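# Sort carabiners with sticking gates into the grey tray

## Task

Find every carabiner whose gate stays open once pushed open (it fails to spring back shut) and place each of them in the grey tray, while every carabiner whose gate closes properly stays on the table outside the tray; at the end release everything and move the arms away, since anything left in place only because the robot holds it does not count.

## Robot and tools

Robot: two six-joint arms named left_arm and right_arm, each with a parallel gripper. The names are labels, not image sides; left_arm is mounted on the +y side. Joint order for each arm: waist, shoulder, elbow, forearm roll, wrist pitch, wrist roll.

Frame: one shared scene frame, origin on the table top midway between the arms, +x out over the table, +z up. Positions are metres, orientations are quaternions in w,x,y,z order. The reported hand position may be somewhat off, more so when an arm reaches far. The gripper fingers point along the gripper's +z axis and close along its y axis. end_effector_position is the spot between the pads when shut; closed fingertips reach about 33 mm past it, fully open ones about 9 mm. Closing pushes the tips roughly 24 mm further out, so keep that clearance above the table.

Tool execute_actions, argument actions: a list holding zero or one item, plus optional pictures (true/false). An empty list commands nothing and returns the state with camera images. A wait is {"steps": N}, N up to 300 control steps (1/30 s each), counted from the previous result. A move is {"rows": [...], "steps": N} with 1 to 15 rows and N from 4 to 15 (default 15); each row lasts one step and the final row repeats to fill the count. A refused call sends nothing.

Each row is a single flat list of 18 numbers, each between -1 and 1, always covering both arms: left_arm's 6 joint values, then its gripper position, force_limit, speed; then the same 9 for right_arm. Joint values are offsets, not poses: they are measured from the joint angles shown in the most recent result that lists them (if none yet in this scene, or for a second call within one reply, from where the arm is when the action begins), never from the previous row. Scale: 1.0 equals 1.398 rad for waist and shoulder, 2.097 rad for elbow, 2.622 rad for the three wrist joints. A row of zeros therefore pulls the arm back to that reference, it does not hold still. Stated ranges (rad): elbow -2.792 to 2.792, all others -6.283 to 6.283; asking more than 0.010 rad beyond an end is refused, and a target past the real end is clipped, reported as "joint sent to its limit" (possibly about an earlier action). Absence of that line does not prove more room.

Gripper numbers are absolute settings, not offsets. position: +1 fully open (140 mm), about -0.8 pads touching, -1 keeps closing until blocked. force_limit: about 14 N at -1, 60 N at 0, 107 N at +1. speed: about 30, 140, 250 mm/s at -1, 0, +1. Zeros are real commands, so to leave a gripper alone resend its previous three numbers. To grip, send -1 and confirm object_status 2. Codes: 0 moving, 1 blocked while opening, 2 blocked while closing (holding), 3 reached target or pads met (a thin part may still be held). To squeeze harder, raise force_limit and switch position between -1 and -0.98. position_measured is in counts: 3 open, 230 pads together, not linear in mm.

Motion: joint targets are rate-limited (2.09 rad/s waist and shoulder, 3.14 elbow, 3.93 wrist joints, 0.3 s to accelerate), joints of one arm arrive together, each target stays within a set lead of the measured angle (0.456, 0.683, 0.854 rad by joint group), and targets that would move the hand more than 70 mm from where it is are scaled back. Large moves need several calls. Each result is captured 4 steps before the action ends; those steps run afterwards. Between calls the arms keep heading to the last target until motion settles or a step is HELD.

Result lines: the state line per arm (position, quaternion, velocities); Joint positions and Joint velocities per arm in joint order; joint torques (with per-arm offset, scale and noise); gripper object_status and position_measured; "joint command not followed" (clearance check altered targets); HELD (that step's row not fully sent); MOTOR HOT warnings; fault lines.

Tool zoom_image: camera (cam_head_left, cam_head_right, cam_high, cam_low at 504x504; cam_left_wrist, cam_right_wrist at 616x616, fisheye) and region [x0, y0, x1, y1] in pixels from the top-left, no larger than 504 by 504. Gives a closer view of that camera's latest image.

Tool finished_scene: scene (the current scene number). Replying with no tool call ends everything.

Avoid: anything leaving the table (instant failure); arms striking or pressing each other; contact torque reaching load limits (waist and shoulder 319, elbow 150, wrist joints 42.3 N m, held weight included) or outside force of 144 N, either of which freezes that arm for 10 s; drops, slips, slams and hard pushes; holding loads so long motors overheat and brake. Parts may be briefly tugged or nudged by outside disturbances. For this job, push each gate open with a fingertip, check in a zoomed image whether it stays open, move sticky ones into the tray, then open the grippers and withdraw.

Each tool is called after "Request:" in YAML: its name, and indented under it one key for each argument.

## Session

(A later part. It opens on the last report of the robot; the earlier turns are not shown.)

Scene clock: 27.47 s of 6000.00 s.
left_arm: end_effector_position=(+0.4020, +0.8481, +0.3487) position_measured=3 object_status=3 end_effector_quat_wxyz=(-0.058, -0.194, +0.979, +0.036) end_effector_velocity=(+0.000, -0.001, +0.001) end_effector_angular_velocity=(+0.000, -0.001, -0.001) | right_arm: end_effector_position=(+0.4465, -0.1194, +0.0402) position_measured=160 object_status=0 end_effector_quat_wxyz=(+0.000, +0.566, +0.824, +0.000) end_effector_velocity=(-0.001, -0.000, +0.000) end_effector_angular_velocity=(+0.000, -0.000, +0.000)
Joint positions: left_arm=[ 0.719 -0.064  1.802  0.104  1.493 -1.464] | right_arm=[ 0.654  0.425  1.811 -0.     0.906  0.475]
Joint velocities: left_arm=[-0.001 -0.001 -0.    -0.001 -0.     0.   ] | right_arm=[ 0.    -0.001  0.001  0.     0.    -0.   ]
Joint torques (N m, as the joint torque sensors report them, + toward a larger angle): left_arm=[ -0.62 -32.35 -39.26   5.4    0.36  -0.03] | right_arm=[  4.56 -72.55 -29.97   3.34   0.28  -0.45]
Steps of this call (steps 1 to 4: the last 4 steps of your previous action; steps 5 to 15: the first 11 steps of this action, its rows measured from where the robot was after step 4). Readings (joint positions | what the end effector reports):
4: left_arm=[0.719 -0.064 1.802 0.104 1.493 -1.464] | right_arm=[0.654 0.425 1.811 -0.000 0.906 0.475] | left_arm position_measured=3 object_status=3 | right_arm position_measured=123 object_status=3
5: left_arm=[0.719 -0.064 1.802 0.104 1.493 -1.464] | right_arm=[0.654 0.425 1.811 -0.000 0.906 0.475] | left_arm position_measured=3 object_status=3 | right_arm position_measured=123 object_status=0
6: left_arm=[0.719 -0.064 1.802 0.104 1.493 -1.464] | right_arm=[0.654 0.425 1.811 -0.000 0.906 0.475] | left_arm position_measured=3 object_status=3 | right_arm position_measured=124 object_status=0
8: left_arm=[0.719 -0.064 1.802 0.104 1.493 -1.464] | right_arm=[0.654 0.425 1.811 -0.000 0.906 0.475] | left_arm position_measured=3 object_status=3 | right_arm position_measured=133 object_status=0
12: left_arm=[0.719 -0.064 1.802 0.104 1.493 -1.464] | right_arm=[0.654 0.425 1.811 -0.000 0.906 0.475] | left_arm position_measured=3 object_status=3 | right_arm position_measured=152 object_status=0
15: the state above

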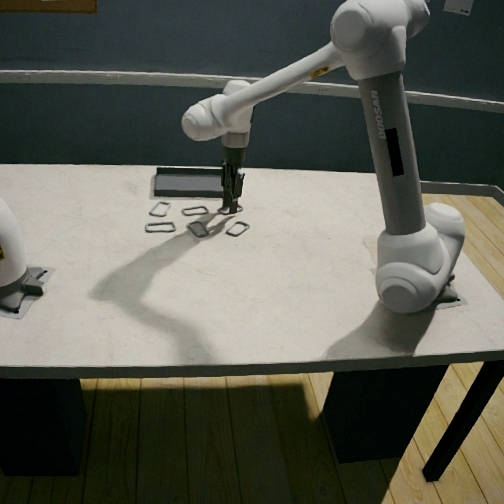

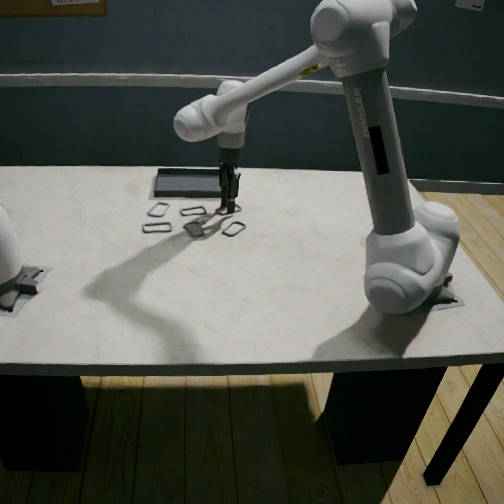

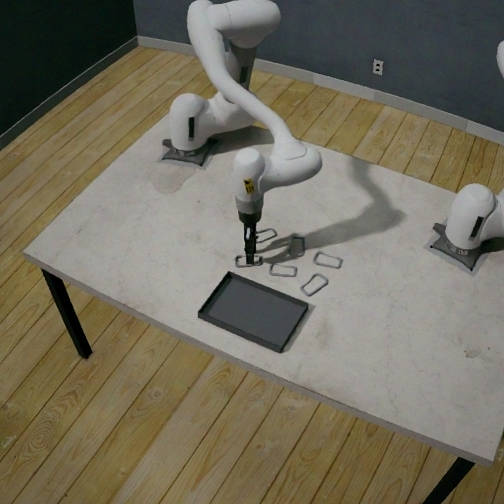

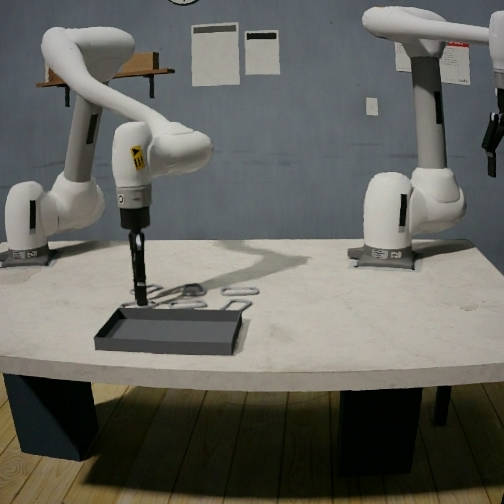

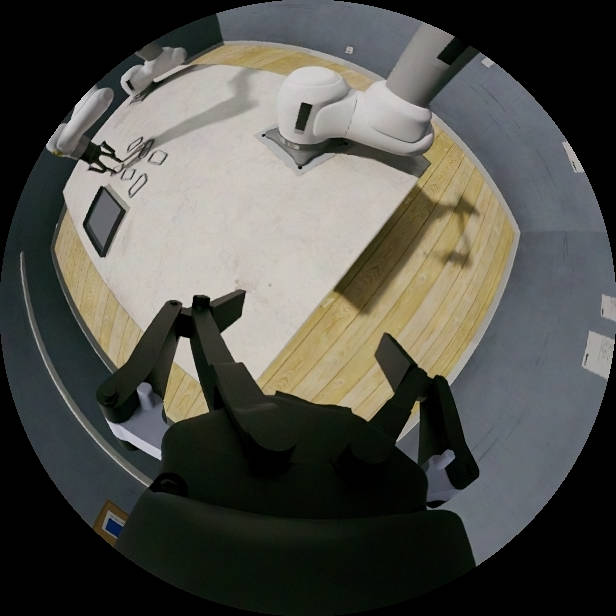

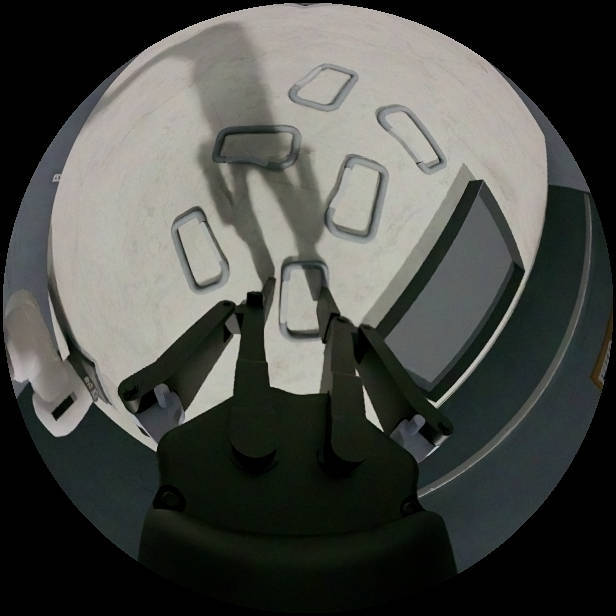

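Request:
execute_actions:
  actions:
    - {"rows":[[0,0,0,0,0,0,1,0,0.5,0,-0.006,-0.003,0,0.005,0,0.05,-0.4,0.5],[0,0,0,0,0,0,1,0,0.5,0,-0.012,-0.006,0,0.0105,0,0.05,-0.4,0.5],[0,0,0,0,0,0,1,0,0.5,0,-0.012,-0.006,0,0.0105,0,0.05,-0.4,0.5],[0,0,0,0,0,0,1,0,0.5,0,-0.012,-0.006,0,0.0105,0,0.05,-0.4,0.5],[0,0,0,0,0,0,1,0,0.5,0,-0.012,-0.006,0,0.0105,0,0.05,-0.4,0.5],[0,0,0,0,0,0,1,0,0.5,-0.0048,-0.004,-0.0143,0,0.013,-0.0026,0.05,-0.4,0.5],[0,0,0,0,0,0,1,0,0.5,-0.0048,-0.004,-0.0143,0,0.013,-0.0026,0.05,-0.4,0.5],[0,0,0,0,0,0,1,0,0.5,-0.0048,-0.004,-0.0143,0,0.013,-0.0026,0.05,-0.4,0.5],[0,0,0,0,0,0,1,0,0.5,-0.0048,-0.004,-0.0143,0,0.013,-0.0026,0.05,-0.4,0.5],[0,0,0,0,0,0,1,0,0.5,-0.0048,0.0079,-0.0083,0,0.0024,-0.0026,0.05,-0.4,0.5]],"steps":15}
  pictures: false

Request:
execute_actions:
  actions:
    - {"rows":[[0,0,0,0,0,0,1,0,0.5,0,0,0,0,0,0,-0.25,0,-0.5]],"steps":15}
  pictures: true

Request:
zoom_image:
  camera: "cam_right_wrist"
  region: [220,200,400,380]

Scene clock: 28.37 s of 6000.00 s.
left_arm: end_effector_position=(+0.4020, +0.8481, +0.3487) position_measured=3 object_status=3 end_effector_quat_wxyz=(-0.058, -0.194, +0.979, +0.036) end_effector_velocity=(+0.000, +0.000, -0.001) end_effector_angular_velocity=(-0.001, +0.001, +0.001) | right_arm: end_effector_position=(+0.4551, -0.1156, +0.0547) position_measured=123 object_status=0 end_effector_quat_wxyz=(+0.000, +0.566, +0.824, +0.001) end_effector_velocity=(+0.019, +0.012, -0.124) end_effector_angular_velocity=(+0.020, -0.018, +0.002)
Joint positions: left_arm=[ 0.719 -0.064  1.802  0.104  1.493 -1.464] | right_arm=[ 0.648  0.42   1.785 -0.     0.935  0.469]
Joint velocities: left_arm=[ 0.001  0.001  0.    -0.001 -0.    -0.   ] | right_arm=[-0.009  0.138  0.06   0.    -0.225 -0.011]
Joint torques (N m, as the joint torque sensors report them, + toward a larger angle): left_arm=[  0.06 -32.34 -39.14   5.46   0.43   0.02] | right_arm=[  3.31 -43.01 -17.76   2.58  -0.02  -0.14]
Steps of this call (steps 1 to 4: the last 4 steps of your previous action; steps 5 to 15: the robot went on to your last target; step 16: nothing new was sent; steps 17 to 27: the first 11 steps of this action). Readings (joint positions | what the end effector reports):
17: left_arm=[0.719 -0.064 1.802 0.104 1.493 -1.464] | right_arm=[0.654 0.425 1.811 -0.000 0.906 0.475] | left_arm position_measured=3 object_status=3 | right_arm position_measured=160 object_status=0
18: left_arm=[0.719 -0.064 1.802 0.104 1.493 -1.464] | right_arm=[0.654 0.423 1.810 -0.000 0.909 0.475] | left_arm position_measured=3 object_status=3 | right_arm position_measured=156 object_status=0
20: left_arm=[0.719 -0.064 1.802 0.104 1.493 -1.464] | right_arm=[0.654 0.415 1.803 -0.000 0.922 0.475] | left_arm position_measured=3 object_status=3 | right_arm position_measured=135 object_status=0
24: left_arm=[0.719 -0.064 1.802 0.104 1.493 -1.464] | right_arm=[0.651 0.414 1.790 -0.000 0.935 0.472] | left_arm position_measured=3 object_status=3 | right_arm position_measured=123 object_status=0
27: the state above

Scene clock: 28.87 s of 6000.00 s.
left_arm: end_effector_position=(+0.4020, +0.8481, +0.3487) position_measured=3 object_status=3 end_effector_quat_wxyz=(-0.058, -0.194, +0.979, +0.036) end_effector_velocity=(+0.000, -0.000, +0.000) end_effector_angular_velocity=(+0.000, -0.001, -0.001) | right_arm: end_effector_position=(+0.4556, -0.1160, +0.0420) position_measured=160 object_status=0 end_effector_quat_wxyz=(+0.000, +0.566, +0.824, +0.000) end_effector_velocity=(+0.000, +0.001, +0.002) end_effector_angular_velocity=(+0.002, -0.002, +0.000)
Joint positions: left_arm=[ 0.719 -0.064  1.802  0.104  1.493 -1.464] | right_arm=[ 0.647  0.434  1.792 -0.     0.916  0.468]
Joint velocities: left_arm=[-0.    -0.    -0.     0.    -0.     0.001] | right_arm=[ 0.    -0.002 -0.001  0.     0.     0.   ]
Joint torques (N m, as the joint torque sensors report them, + toward a larger angle): left_arm=[  0.28 -32.17 -39.13   5.4    0.33   0.03] | right_arm=[  2.84 -79.36 -30.66   3.47   0.07  -0.53]
Steps of this call (steps 1 to 4: the last 4 steps of your previous action; steps 5 to 15: the first 11 steps of this action, its rows measured from where the robot was after step 4). Readings (joint positions | what the end effector reports):
4: left_arm=[0.719 -0.064 1.802 0.104 1.493 -1.464] | right_arm=[0.647 0.434 1.792 -0.000 0.916 0.469] | left_arm position_measured=3 object_status=3 | right_arm position_measured=123 object_status=3
5: left_arm=[0.719 -0.064 1.802 0.104 1.493 -1.464] | right_arm=[0.647 0.434 1.792 -0.000 0.915 0.468] | left_arm position_measured=3 object_status=3 | right_arm position_measured=123 object_status=0
6: left_arm=[0.719 -0.064 1.802 0.104 1.493 -1.464] | right_arm=[0.647 0.434 1.793 -0.000 0.914 0.468] | left_arm position_measured=3 object_status=3 | right_arm position_measured=124 object_status=0
8: left_arm=[0.719 -0.064 1.802 0.104 1.493 -1.464] | right_arm=[0.647 0.434 1.792 -0.000 0.915 0.468] | left_arm position_measured=3 object_status=3 | right_arm position_measured=133 object_status=0
12: left_arm=[0.719 -0.064 1.802 0.104 1.493 -1.464] | right_arm=[0.647 0.434 1.792 -0.000 0.916 0.468] | left_arm position_measured=3 object_status=3 | right_arm position_measured=152 object_status=0
15: the state above

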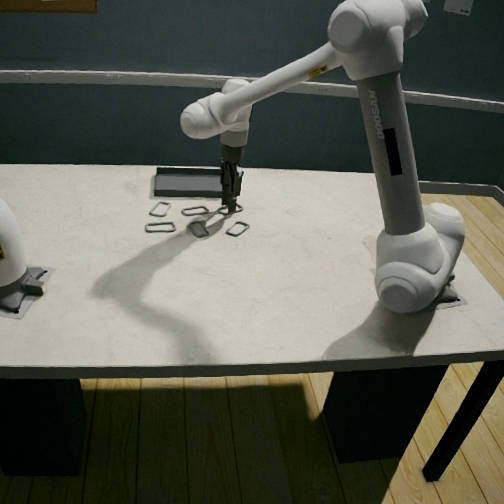

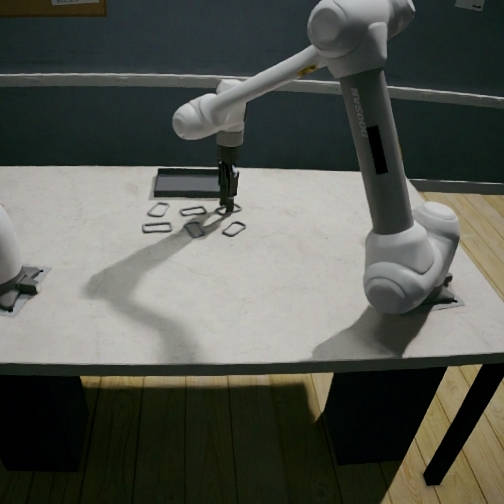

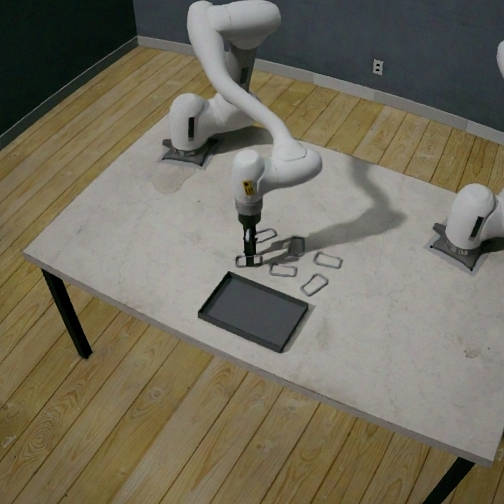

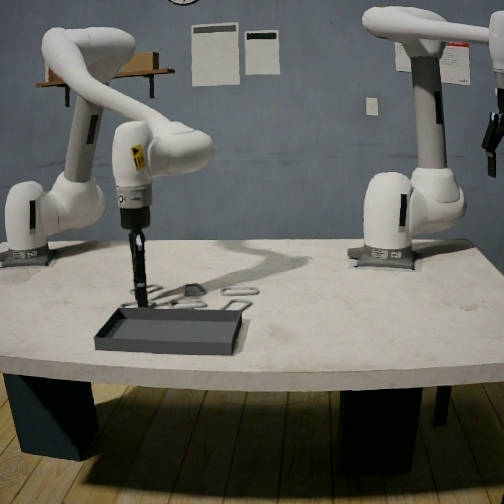

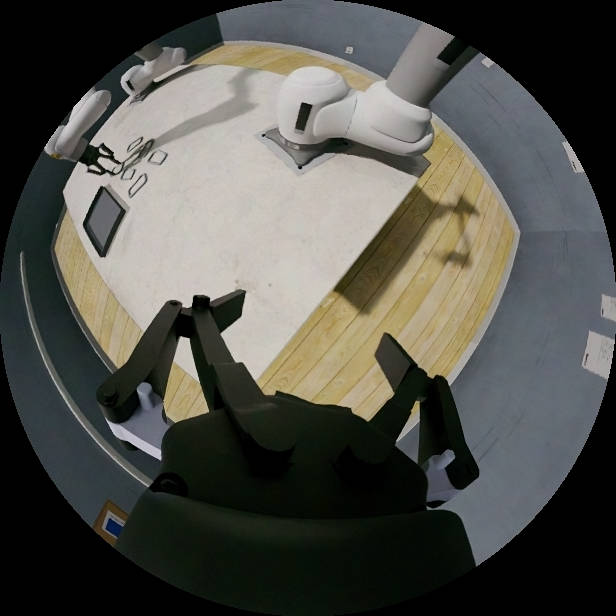

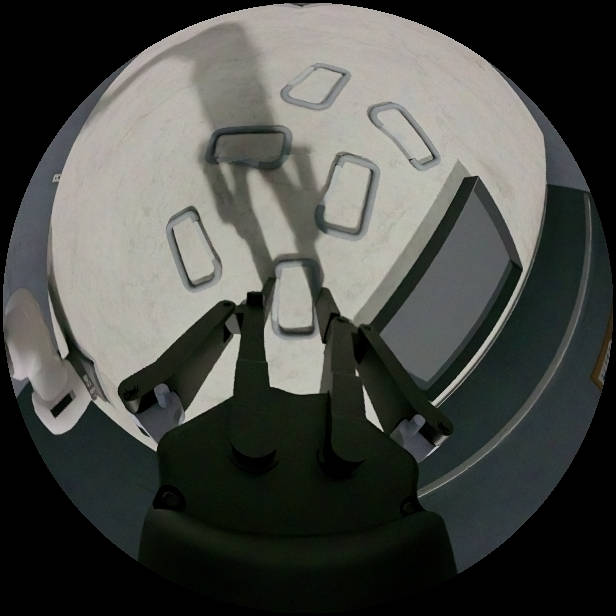

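Region (220, 200, 400, 380) of cam_right_wrist's 616x616 image, scaled by 2.800, with more detail than that image has.

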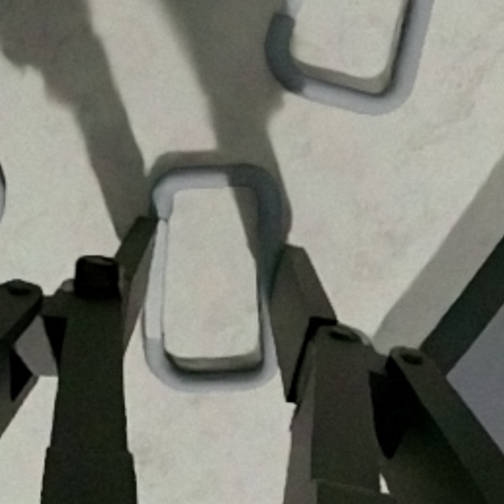

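Request:
execute_actions:
  actions:
    - {"rows":[[0,0,0,0,0,0,1,0,0.5,0,0.0016,0.0008,0,-0.0014,0,-0.25,0,-0.5],[0,0,0,0,0,0,1,0,0.5,0,0.0016,0.0008,0,-0.0014,0,-0.25,0,-0.5],[0,0,0,0,0,0,1,0,0.5,0,0.0016,0.0008,0,-0.0014,0,-0.25,0,-0.5],[0,0,0,0,0,0,1,0,0.5,0,0.0016,0.0008,0,-0.0014,0,-0.25,0,-0.5],[0,0,0,0,0,0,1,0,0.5,0,0.0016,0.0008,0,-0.0014,0,-0.4,0,-0.5]],"steps":15}
  pictures: true

Request:
zoom_image:
  camera: "cam_right_wrist"
  region: [220,200,400,380]

Scene clock: 29.43 s of 6000.00 s.
left_arm: end_effector_position=(+0.4020, +0.8481, +0.3487) position_measured=3 object_status=3 end_effector_quat_wxyz=(-0.058, -0.194, +0.979, +0.036) end_effector_velocity=(-0.000, -0.000, +0.001) end_effector_angular_velocity=(+0.001, -0.001, -0.001) | right_arm: end_effector_position=(+0.4557, -0.1160, +0.0403) position_measured=179 object_status=0 end_effector_quat_wxyz=(+0.000, +0.566, +0.824, +0.000) end_effector_velocity=(+0.000, +0.000, -0.000) end_effector_angular_velocity=(+0.001, -0.001, -0.000)
Joint positions: left_arm=[ 0.719 -0.064  1.802  0.104  1.493 -1.464] | right_arm=[ 0.647  0.435  1.793 -0.     0.912  0.468]
Joint velocities: left_arm=[-0.    -0.001  0.     0.001  0.     0.001] | right_arm=[-0.    -0.     0.001  0.001 -0.002 -0.   ]
Joint torques (N m, as the joint torque sensors report them, + toward a larger angle): left_arm=[ -1.13 -32.01 -39.13   5.36   0.39  -0.03] | right_arm=[ -2.1  -21.81  -6.82   1.04  -6.85  -0.38]
Steps of this call (steps 1 to 4: the last 4 steps of your previous action; steps 5 to 6: the robot went on to your last target; steps 7 to 17: the first 11 steps of this action). Readings (joint positions | what the end effector reports):
7: left_arm=[0.719 -0.064 1.802 0.104 1.493 -1.464] | right_arm=[0.647 0.434 1.792 -0.000 0.916 0.468] | left_arm position_measured=3 object_status=3 | right_arm position_measured=160 object_status=3
8: left_arm=[0.719 -0.064 1.802 0.104 1.493 -1.464] | right_arm=[0.647 0.434 1.792 -0.000 0.915 0.468] | left_arm position_measured=3 object_status=3 | right_arm position_measured=160 object_status=3
10: left_arm=[0.719 -0.064 1.802 0.104 1.493 -1.464] | right_arm=[0.647 0.435 1.793 -0.000 0.913 0.468] | left_arm position_measured=3 object_status=3 | right_arm position_measured=160 object_status=3
14: left_arm=[0.719 -0.064 1.802 0.104 1.493 -1.464] | right_arm=[0.647 0.435 1.793 -0.000 0.913 0.468] | left_arm position_measured=3 object_status=3 | right_arm position_measured=171 object_status=0
17: the state above

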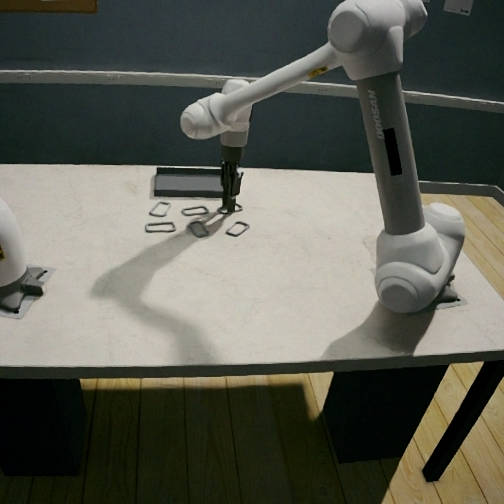

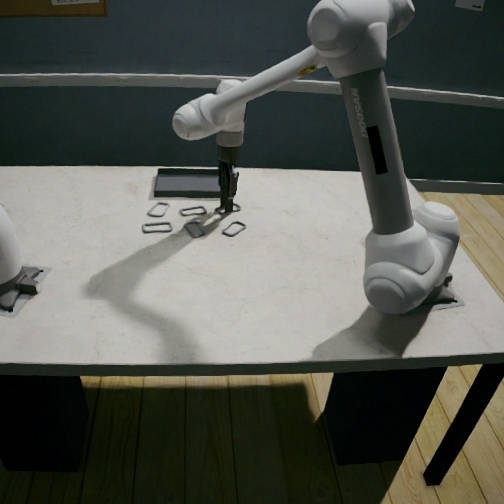

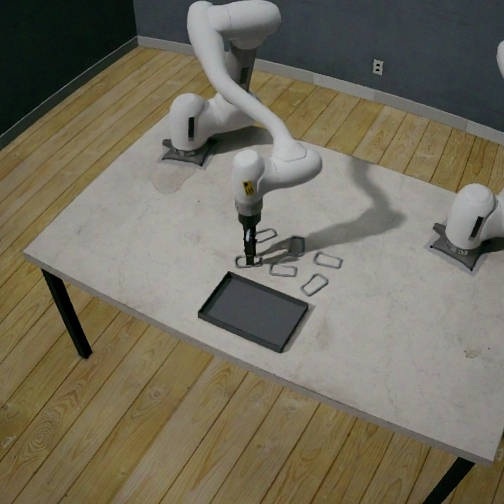

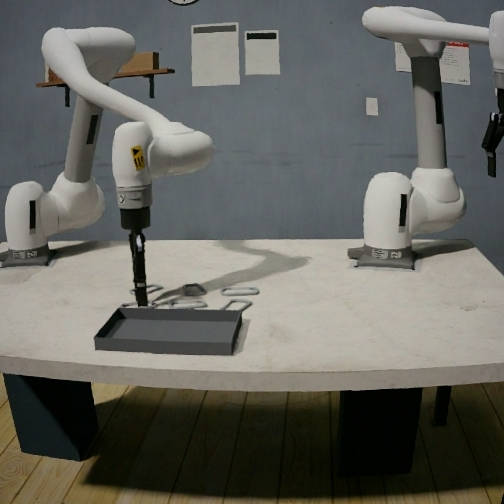

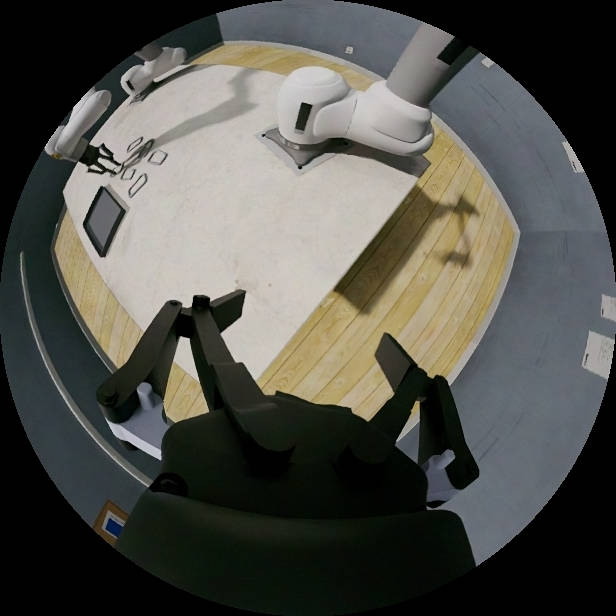

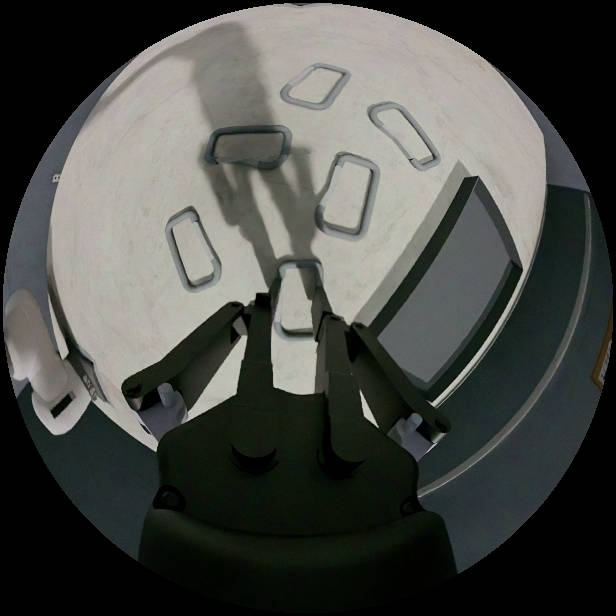

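Region (220, 200, 400, 380) of cam_right_wrist's 616x616 image, scaled by 2.800, with more detail than that image has.

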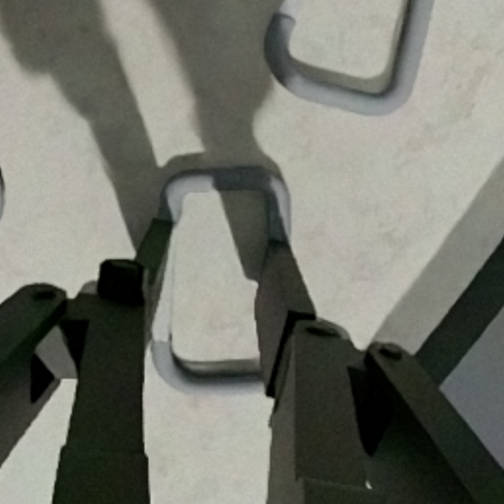

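Request:
execute_actions:
  actions:
    - {"rows":[[0,0,0,0,0,0,1,0,0.5,0,-0.004,-0.002,0,0.0035,0,0.05,-0.4,0.5],[0,0,0,0,0,0,1,0,0.5,0,-0.01,-0.005,0,0.009,0,0.05,-0.4,0.5],[0,0,0,0,0,0,1,0,0.5,0,-0.01,-0.005,0,0.009,0,0.05,-0.4,0.5],[0,0,0,0,0,0,1,0,0.5,0,-0.01,-0.005,0,0.009,0,0.05,-0.4,0.5],[0,0,0,0,0,0,1,0,0.5,-0.0092,-0.0148,0,0,0.0075,-0.0049,0.05,-0.4,0.5],[0,0,0,0,0,0,1,0,0.5,-0.0092,-0.0148,0,0,0.0075,-0.0049,0.05,-0.4,0.5],[0,0,0,0,0,0,1,0,0.5,-0.0092,-0.0148,0,0,0.0075,-0.0049,0.05,-0.4,0.5],[0,0,0,0,0,0,1,0,0.5,-0.0092,-0.0148,0,0,0.0075,-0.0049,0.05,-0.4,0.5],[0,0,0,0,0,0,1,0,0.5,-0.0092,-0.004,0.0054,0,-0.002,-0.0049,0.05,-0.4,0.5]],"steps":15}
  pictures: false

Request:
execute_actions:
  actions:
    - {"rows":[[0,0,0,0,0,0,1,0,0.5,0,0,0,0,0,0,0.05,0,-0.5],[0,0,0,0,0,0,1,0,0.5,0,0,0,0,0,0,0.05,0,-0.5],[0,0,0,0,0,0,1,0,0.5,0,0,0,0,0,0,0.05,0,-0.5],[0,0,0,0,0,0,1,0,0.5,0,0,0,0,0,0,-0.35,0,-0.3]],"steps":15}
  pictures: true

Request:
zoom_image:
  camera: "cam_right_wrist"
  region: [220,200,400,380]

Scene clock: 40.53 s of 6000.00 s.
left_arm: end_effector_position=(+0.4020, +0.8481, +0.3487) position_measured=3 object_status=3 end_effector_quat_wxyz=(-0.058, -0.194, +0.979, +0.036) end_effector_velocity=(+0.000, -0.001, +0.000) end_effector_angular_velocity=(-0.000, -0.001, +0.002) | right_arm: end_effector_position=(+0.4561, -0.1155, +0.0409) position_measured=179 object_status=3 end_effector_quat_wxyz=(+0.000, +0.566, +0.824, +0.001) end_effector_velocity=(-0.000, +0.000, +0.000) end_effector_angular_velocity=(+0.000, -0.001, +0.001)
Joint positions: left_arm=[ 0.719 -0.064  1.802  0.104  1.493 -1.464] | right_arm=[ 0.647  0.435  1.792 -0.     0.913  0.468]
Joint velocities: left_arm=[-0.001 -0.001 -0.    -0.001 -0.    -0.002] | right_arm=[ 0.001 -0.    -0.    -0.001 -0.    -0.   ]
Joint torques (N m, as the joint torque sensors report them, + toward a larger angle): left_arm=[ -0.29 -32.23 -38.85   5.51   0.33   0.08] | right_arm=[  2.57 -58.39 -22.3    3.44  -1.98  -0.21]
FORCE FAULT: contact force on the right arm reached its limit, and that arm stopped for 10 seconds. The contact can be on any part of that arm, not only on its tool. That arm's remaining commands of this call were not run. That arm holds still and accepts commands again. Move the arm away from the contact; if what it grips holds it there, let go first. Pushing or pulling that hard again can fault the arm again.
Kept back: nothing.
The stop of the right arm began at step 33 of this call (marked STOPPED below). From that step on that arm followed nothing that you had sent. 15 of its steps, steps kept back included, did not run and will not run. The other arm was sent all steps of this action in this call, none kept back. Nothing is kept back now, and the robot has no last target.
Steps of this call (steps 1 to 4: the last 4 steps of your previous action; steps 5 to 15: the robot went on to your last target; steps 16 to 34: nothing new was sent; steps 35 to 45: the first 11 steps of this action; steps 46 to 49: the last 4 steps of this action, not kept back; steps 50 to 333: the stop continued). Readings (joint positions | what the end effector reports):
1: left_arm=[0.719 -0.064 1.802 0.104 1.493 -1.464] | right_arm=[0.647 0.435 1.793 -0.000 0.912 0.468] | left_arm position_measured=3 object_status=3 | right_arm position_measured=179 object_status=0
2: left_arm=[0.719 -0.064 1.802 0.104 1.493 -1.464] | right_arm=[0.647 0.435 1.793 -0.000 0.912 0.468] | left_arm position_measured=3 object_status=3 | right_arm position_measured=179 object_status=0
4: left_arm=[0.719 -0.064 1.802 0.104 1.493 -1.464] | right_arm=[0.647 0.436 1.794 -0.000 0.912 0.468] | left_arm position_measured=3 object_status=3 | right_arm position_measured=179 object_status=0
8: left_arm=[0.719 -0.064 1.802 0.104 1.493 -1.464] | right_arm=[0.647 0.436 1.794 -0.000 0.912 0.468] | left_arm position_measured=3 object_status=3 | right_arm position_measured=179 object_status=3
33: left_arm=[0.719 -0.064 1.802 0.104 1.493 -1.464] | right_arm=[0.647 0.435 1.793 -0.000 0.913 0.468] | left_arm position_measured=3 object_status=3 | right_arm position_measured=179 object_status=3 STOPPED (the right arm)
333: the state above

Scene clock: 40.57 s of 6000.00 s.
left_arm: end_effector_position=(+0.4020, +0.8481, +0.3487) position_measured=3 object_status=3 end_effector_quat_wxyz=(-0.058, -0.194, +0.979, +0.036) end_effector_velocity=(+0.000, -0.001, +0.000) end_effector_angular_velocity=(+0.000, -0.001, -0.001) | right_arm: end_effector_position=(+0.4561, -0.1155, +0.0409) position_measured=179 object_status=3 end_effector_quat_wxyz=(+0.000, +0.566, +0.824, +0.001) end_effector_velocity=(-0.000, +0.000, -0.001) end_effector_angular_velocity=(-0.001, +0.002, +0.001)
Joint positions: left_arm=[ 0.719 -0.064  1.802  0.104  1.493 -1.464] | right_arm=[ 0.647  0.435  1.792 -0.     0.913  0.468]
Joint velocities: left_arm=[-0.001 -0.001  0.    -0.001  0.     0.   ] | right_arm=[ 0.     0.001 -0.     0.001  0.    -0.001]
Joint torques (N m, as the joint torque sensors report them, + toward a larger angle): left_arm=[  0.07 -32.03 -39.02   5.45   0.36  -0.05] | right_arm=[  4.35 -59.58 -22.32   3.09  -2.43  -0.27]
Kept back: nothing.
A stop began in an earlier call of the same reply, so what this call sent did not run. Send another action.
Steps of this call (step 1: nothing new was sent). Readings (joint positions | what the end effector reports):
1: the state above

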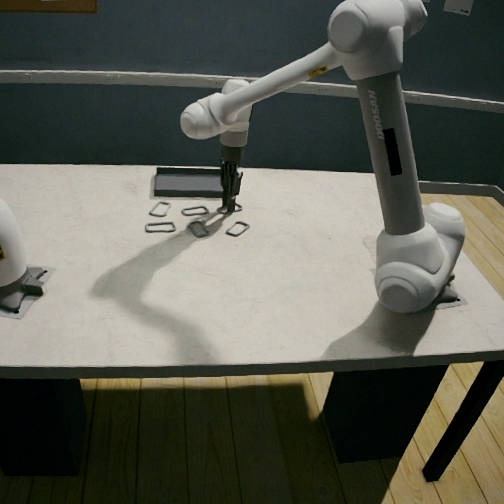

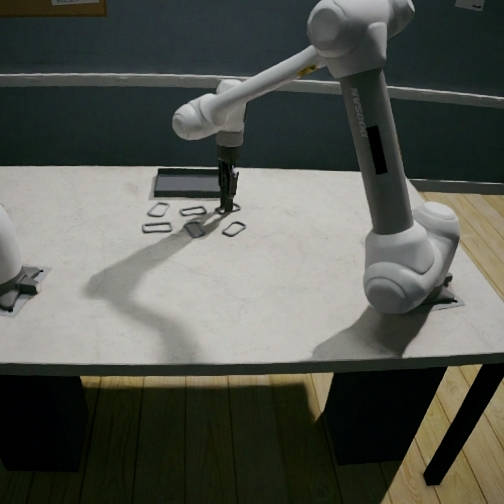

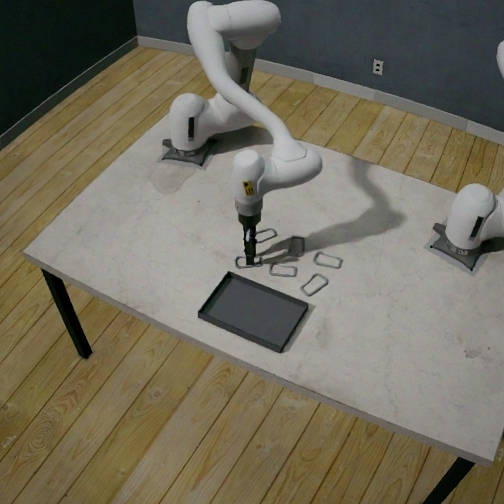

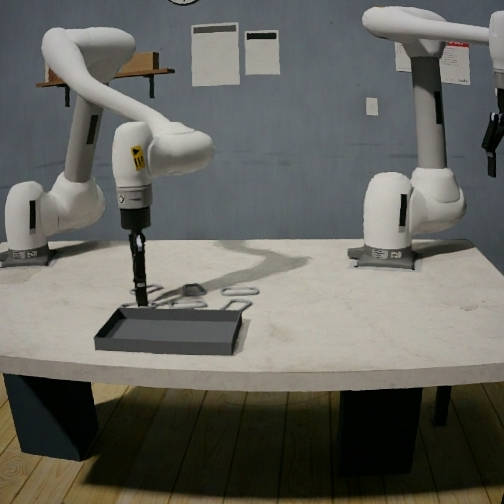

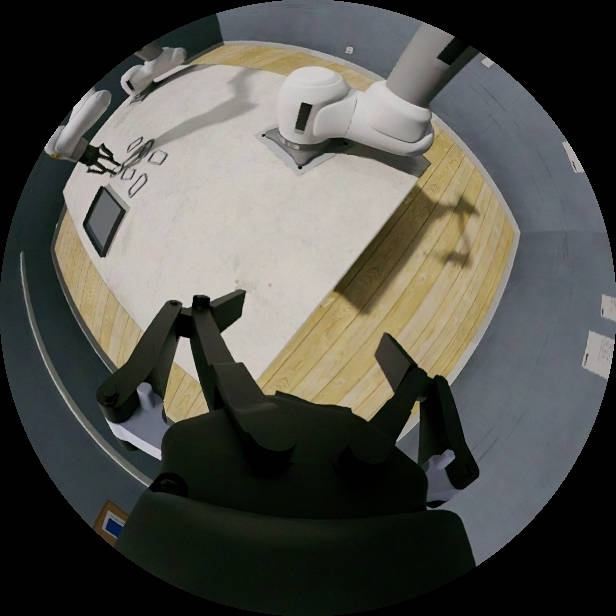

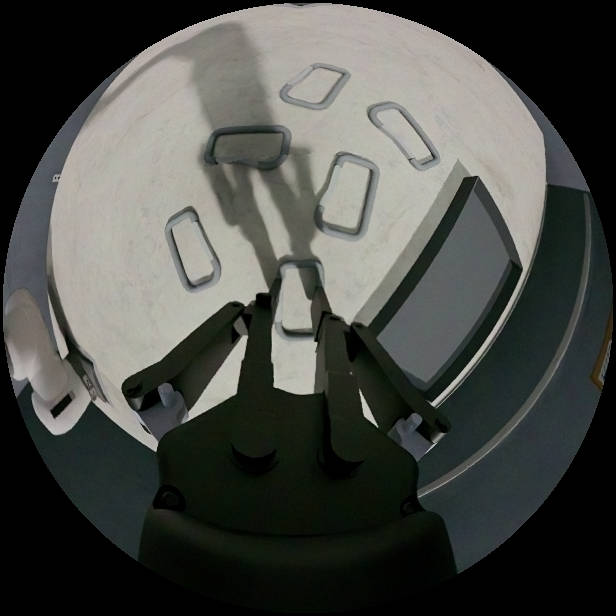

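Region (220, 200, 400, 380) of cam_right_wrist's 616x616 image, scaled by 2.800, with more detail than that image has.

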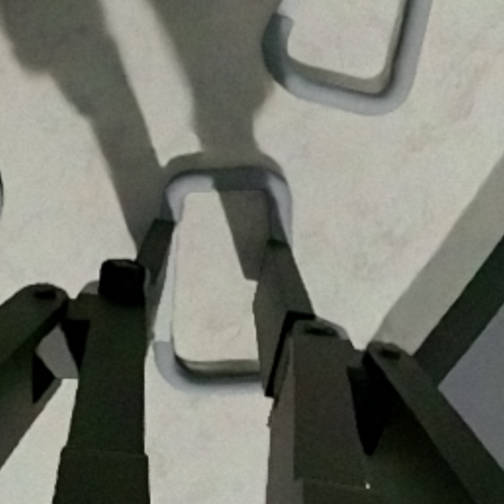

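Request:
execute_actions:
  actions:
    - {"rows":[[0,0,0,0,0,0,1,0,0.5,0,-0.004,-0.002,0,0.0035,0,0.05,-0.4,0.5],[0,0,0,0,0,0,1,0,0.5,0,-0.01,-0.005,0,0.009,0,0.05,-0.4,0.5],[0,0,0,0,0,0,1,0,0.5,0,-0.01,-0.005,0,0.009,0,0.05,-0.4,0.5],[0,0,0,0,0,0,1,0,0.5,0,-0.01,-0.005,0,0.009,0,0.05,-0.4,0.5],[0,0,0,0,0,0,1,0,0.5,-0.0092,-0.0148,0,0,0.0075,-0.0049,0.05,-0.4,0.5],[0,0,0,0,0,0,1,0,0.5,-0.0092,-0.0148,0,0,0.0075,-0.0049,0.05,-0.4,0.5],[0,0,0,0,0,0,1,0,0.5,-0.0092,-0.0148,0,0,0.0075,-0.0049,0.05,-0.4,0.5],[0,0,0,0,0,0,1,0,0.5,-0.0092,-0.0148,0,0,0.0075,-0.0049,0.05,-0.4,0.5],[0,0,0,0,0,0,1,0,0.5,-0.0092,-0.0044,0.0052,0,-0.0017,-0.0049,0.05,-0.4,0.5]],"steps":15}
  pictures: false

Request:
execute_actions:
  actions:
    - {"rows":[[0,0,0,0,0,0,1,0,0.5,0,0,0,0,0,0,0.05,0,-0.5],[0,0,0,0,0,0,1,0,0.5,0,0,0,0,0,0,0.05,0,-0.5],[0,0,0,0,0,0,1,0,0.5,0,0,0,0,0,0,-0.3,0,-0.3]],"steps":15}
  pictures: true

Request:
zoom_image:
  camera: "cam_right_wrist"
  region: [220,200,400,380]

Scene clock: 41.17 s of 6000.00 s.
left_arm: end_effector_position=(+0.4020, +0.8481, +0.3487) position_measured=3 object_status=3 end_effector_quat_wxyz=(-0.058, -0.194, +0.979, +0.036) end_effector_velocity=(-0.000, -0.000, +0.000) end_effector_angular_velocity=(-0.000, -0.000, +0.000) | right_arm: end_effector_position=(+0.4595, -0.1239, +0.0484) position_measured=123 object_status=0 end_effector_quat_wxyz=(+0.000, +0.566, +0.824, +0.001) end_effector_velocity=(-0.009, -0.028, -0.134) end_effector_angular_velocity=(-0.035, +0.032, -0.002)
Joint positions: left_arm=[ 0.719 -0.064  1.802  0.104  1.493 -1.464] | right_arm=[ 0.636  0.422  1.797 -0.     0.921  0.457]
Joint velocities: left_arm=[-0. -0. -0. -0.  0. -0.] | right_arm=[-0.018  0.118  0.115 -0.001 -0.186 -0.016]
Joint torques (N m, as the joint torque sensors report them, + toward a larger angle): left_arm=[ -0.99 -32.39 -39.23   5.44   0.37   0.04] | right_arm=[  1.96 -69.97 -28.2    3.29  -0.1   -0.45]
Steps of this call (steps 1 to 7: nothing new was sent; steps 8 to 18: the first 11 steps of this action). Readings (joint positions | what the end effector reports):
8: left_arm=[0.719 -0.064 1.802 0.104 1.493 -1.464] | right_arm=[0.647 0.435 1.792 -0.000 0.913 0.468] | left_arm position_measured=3 object_status=3 | right_arm position_measured=179 object_status=0
9: left_arm=[0.719 -0.064 1.802 0.104 1.493 -1.464] | right_arm=[0.647 0.434 1.792 -0.000 0.915 0.468] | left_arm position_measured=3 object_status=3 | right_arm position_measured=175 object_status=0
11: left_arm=[0.719 -0.064 1.802 0.104 1.493 -1.464] | right_arm=[0.647 0.427 1.786 -0.000 0.926 0.468] | left_arm position_measured=3 object_status=3 | right_arm position_measured=154 object_status=0
15: left_arm=[0.719 -0.064 1.802 0.104 1.493 -1.464] | right_arm=[0.639 0.418 1.790 -0.000 0.932 0.460] | left_arm position_measured=3 object_status=3 | right_arm position_measured=123 object_status=0
18: the state above

Scene clock: 41.67 s of 6000.00 s.
left_arm: end_effector_position=(+0.4020, +0.8481, +0.3487) position_measured=3 object_status=3 end_effector_quat_wxyz=(-0.058, -0.194, +0.979, +0.036) end_effector_velocity=(-0.000, +0.000, +0.000) end_effector_angular_velocity=(-0.000, -0.001, +0.000) | right_arm: end_effector_position=(+0.4596, -0.1249, +0.0414) position_measured=164 object_status=0 end_effector_quat_wxyz=(+0.000, +0.566, +0.824, +0.001) end_effector_velocity=(+0.000, +0.000, -0.000) end_effector_angular_velocity=(-0.000, +0.000, -0.001)
Joint positions: left_arm=[ 0.719 -0.064  1.802  0.104  1.493 -1.464] | right_arm=[ 0.635  0.428  1.802 -0.     0.91   0.456]
Joint velocities: left_arm=[ 0.001 -0.001 -0.    -0.001 -0.     0.001] | right_arm=[-0.     0.001 -0.     0.     0.     0.   ]
Joint torques (N m, as the joint torque sensors report them, + toward a larger angle): left_arm=[ -0.85 -32.03 -39.13   5.41   0.37   0.08] | right_arm=[  1.31 -77.41 -31.92   3.69  -0.13  -0.12]
Steps of this call (steps 1 to 4: the last 4 steps of your previous action; steps 5 to 15: the first 11 steps of this action, its rows measured from where the robot was after step 4). Readings (joint positions | what the end effector reports):
4: left_arm=[0.719 -0.064 1.802 0.104 1.493 -1.464] | right_arm=[0.635 0.428 1.802 -0.000 0.910 0.456] | left_arm position_measured=3 object_status=3 | right_arm position_measured=123 object_status=3
5: left_arm=[0.719 -0.064 1.802 0.104 1.493 -1.464] | right_arm=[0.635 0.428 1.803 -0.000 0.909 0.456] | left_arm position_measured=3 object_status=3 | right_arm position_measured=123 object_status=3
6: left_arm=[0.719 -0.064 1.802 0.104 1.493 -1.464] | right_arm=[0.635 0.428 1.803 -0.000 0.909 0.456] | left_arm position_measured=3 object_status=3 | right_arm position_measured=123 object_status=3
8: left_arm=[0.719 -0.064 1.802 0.104 1.493 -1.464] | right_arm=[0.635 0.428 1.803 -0.000 0.909 0.456] | left_arm position_measured=3 object_status=3 | right_arm position_measured=125 object_status=0
12: left_arm=[0.719 -0.064 1.802 0.104 1.493 -1.464] | right_arm=[0.635 0.428 1.802 -0.000 0.910 0.456] | left_arm position_measured=3 object_status=3 | right_arm position_measured=148 object_status=0
15: the state above

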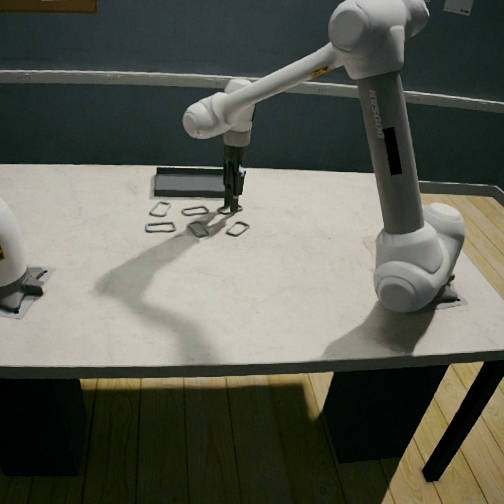

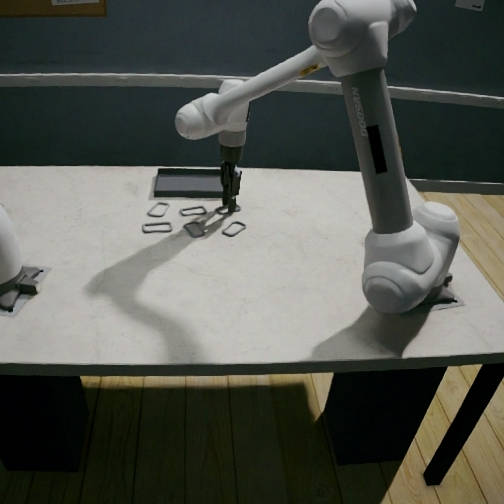

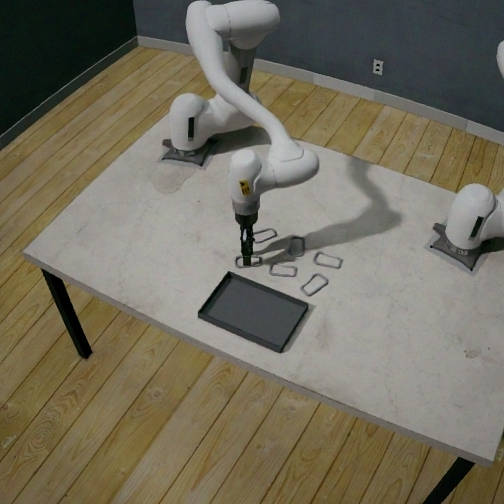

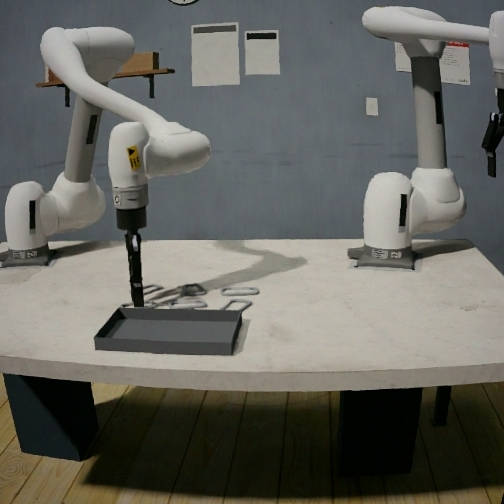

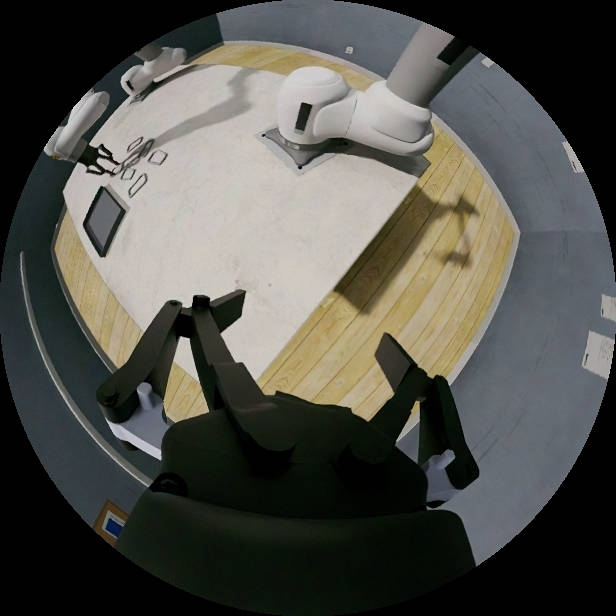

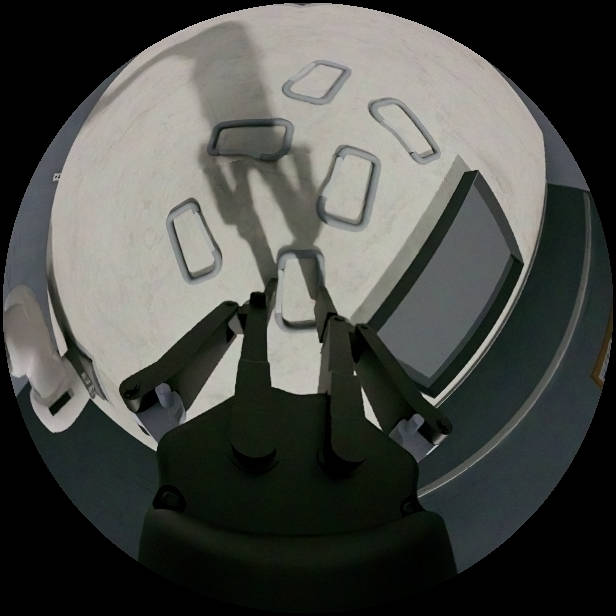

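Region (220, 200, 400, 380) of cam_right_wrist's 616x616 image, scaled by 2.800, with more detail than that image has.

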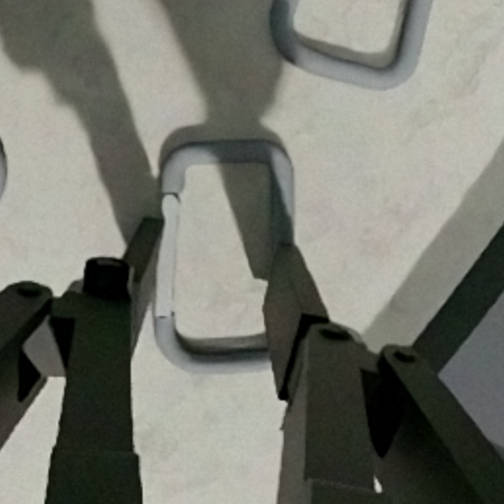

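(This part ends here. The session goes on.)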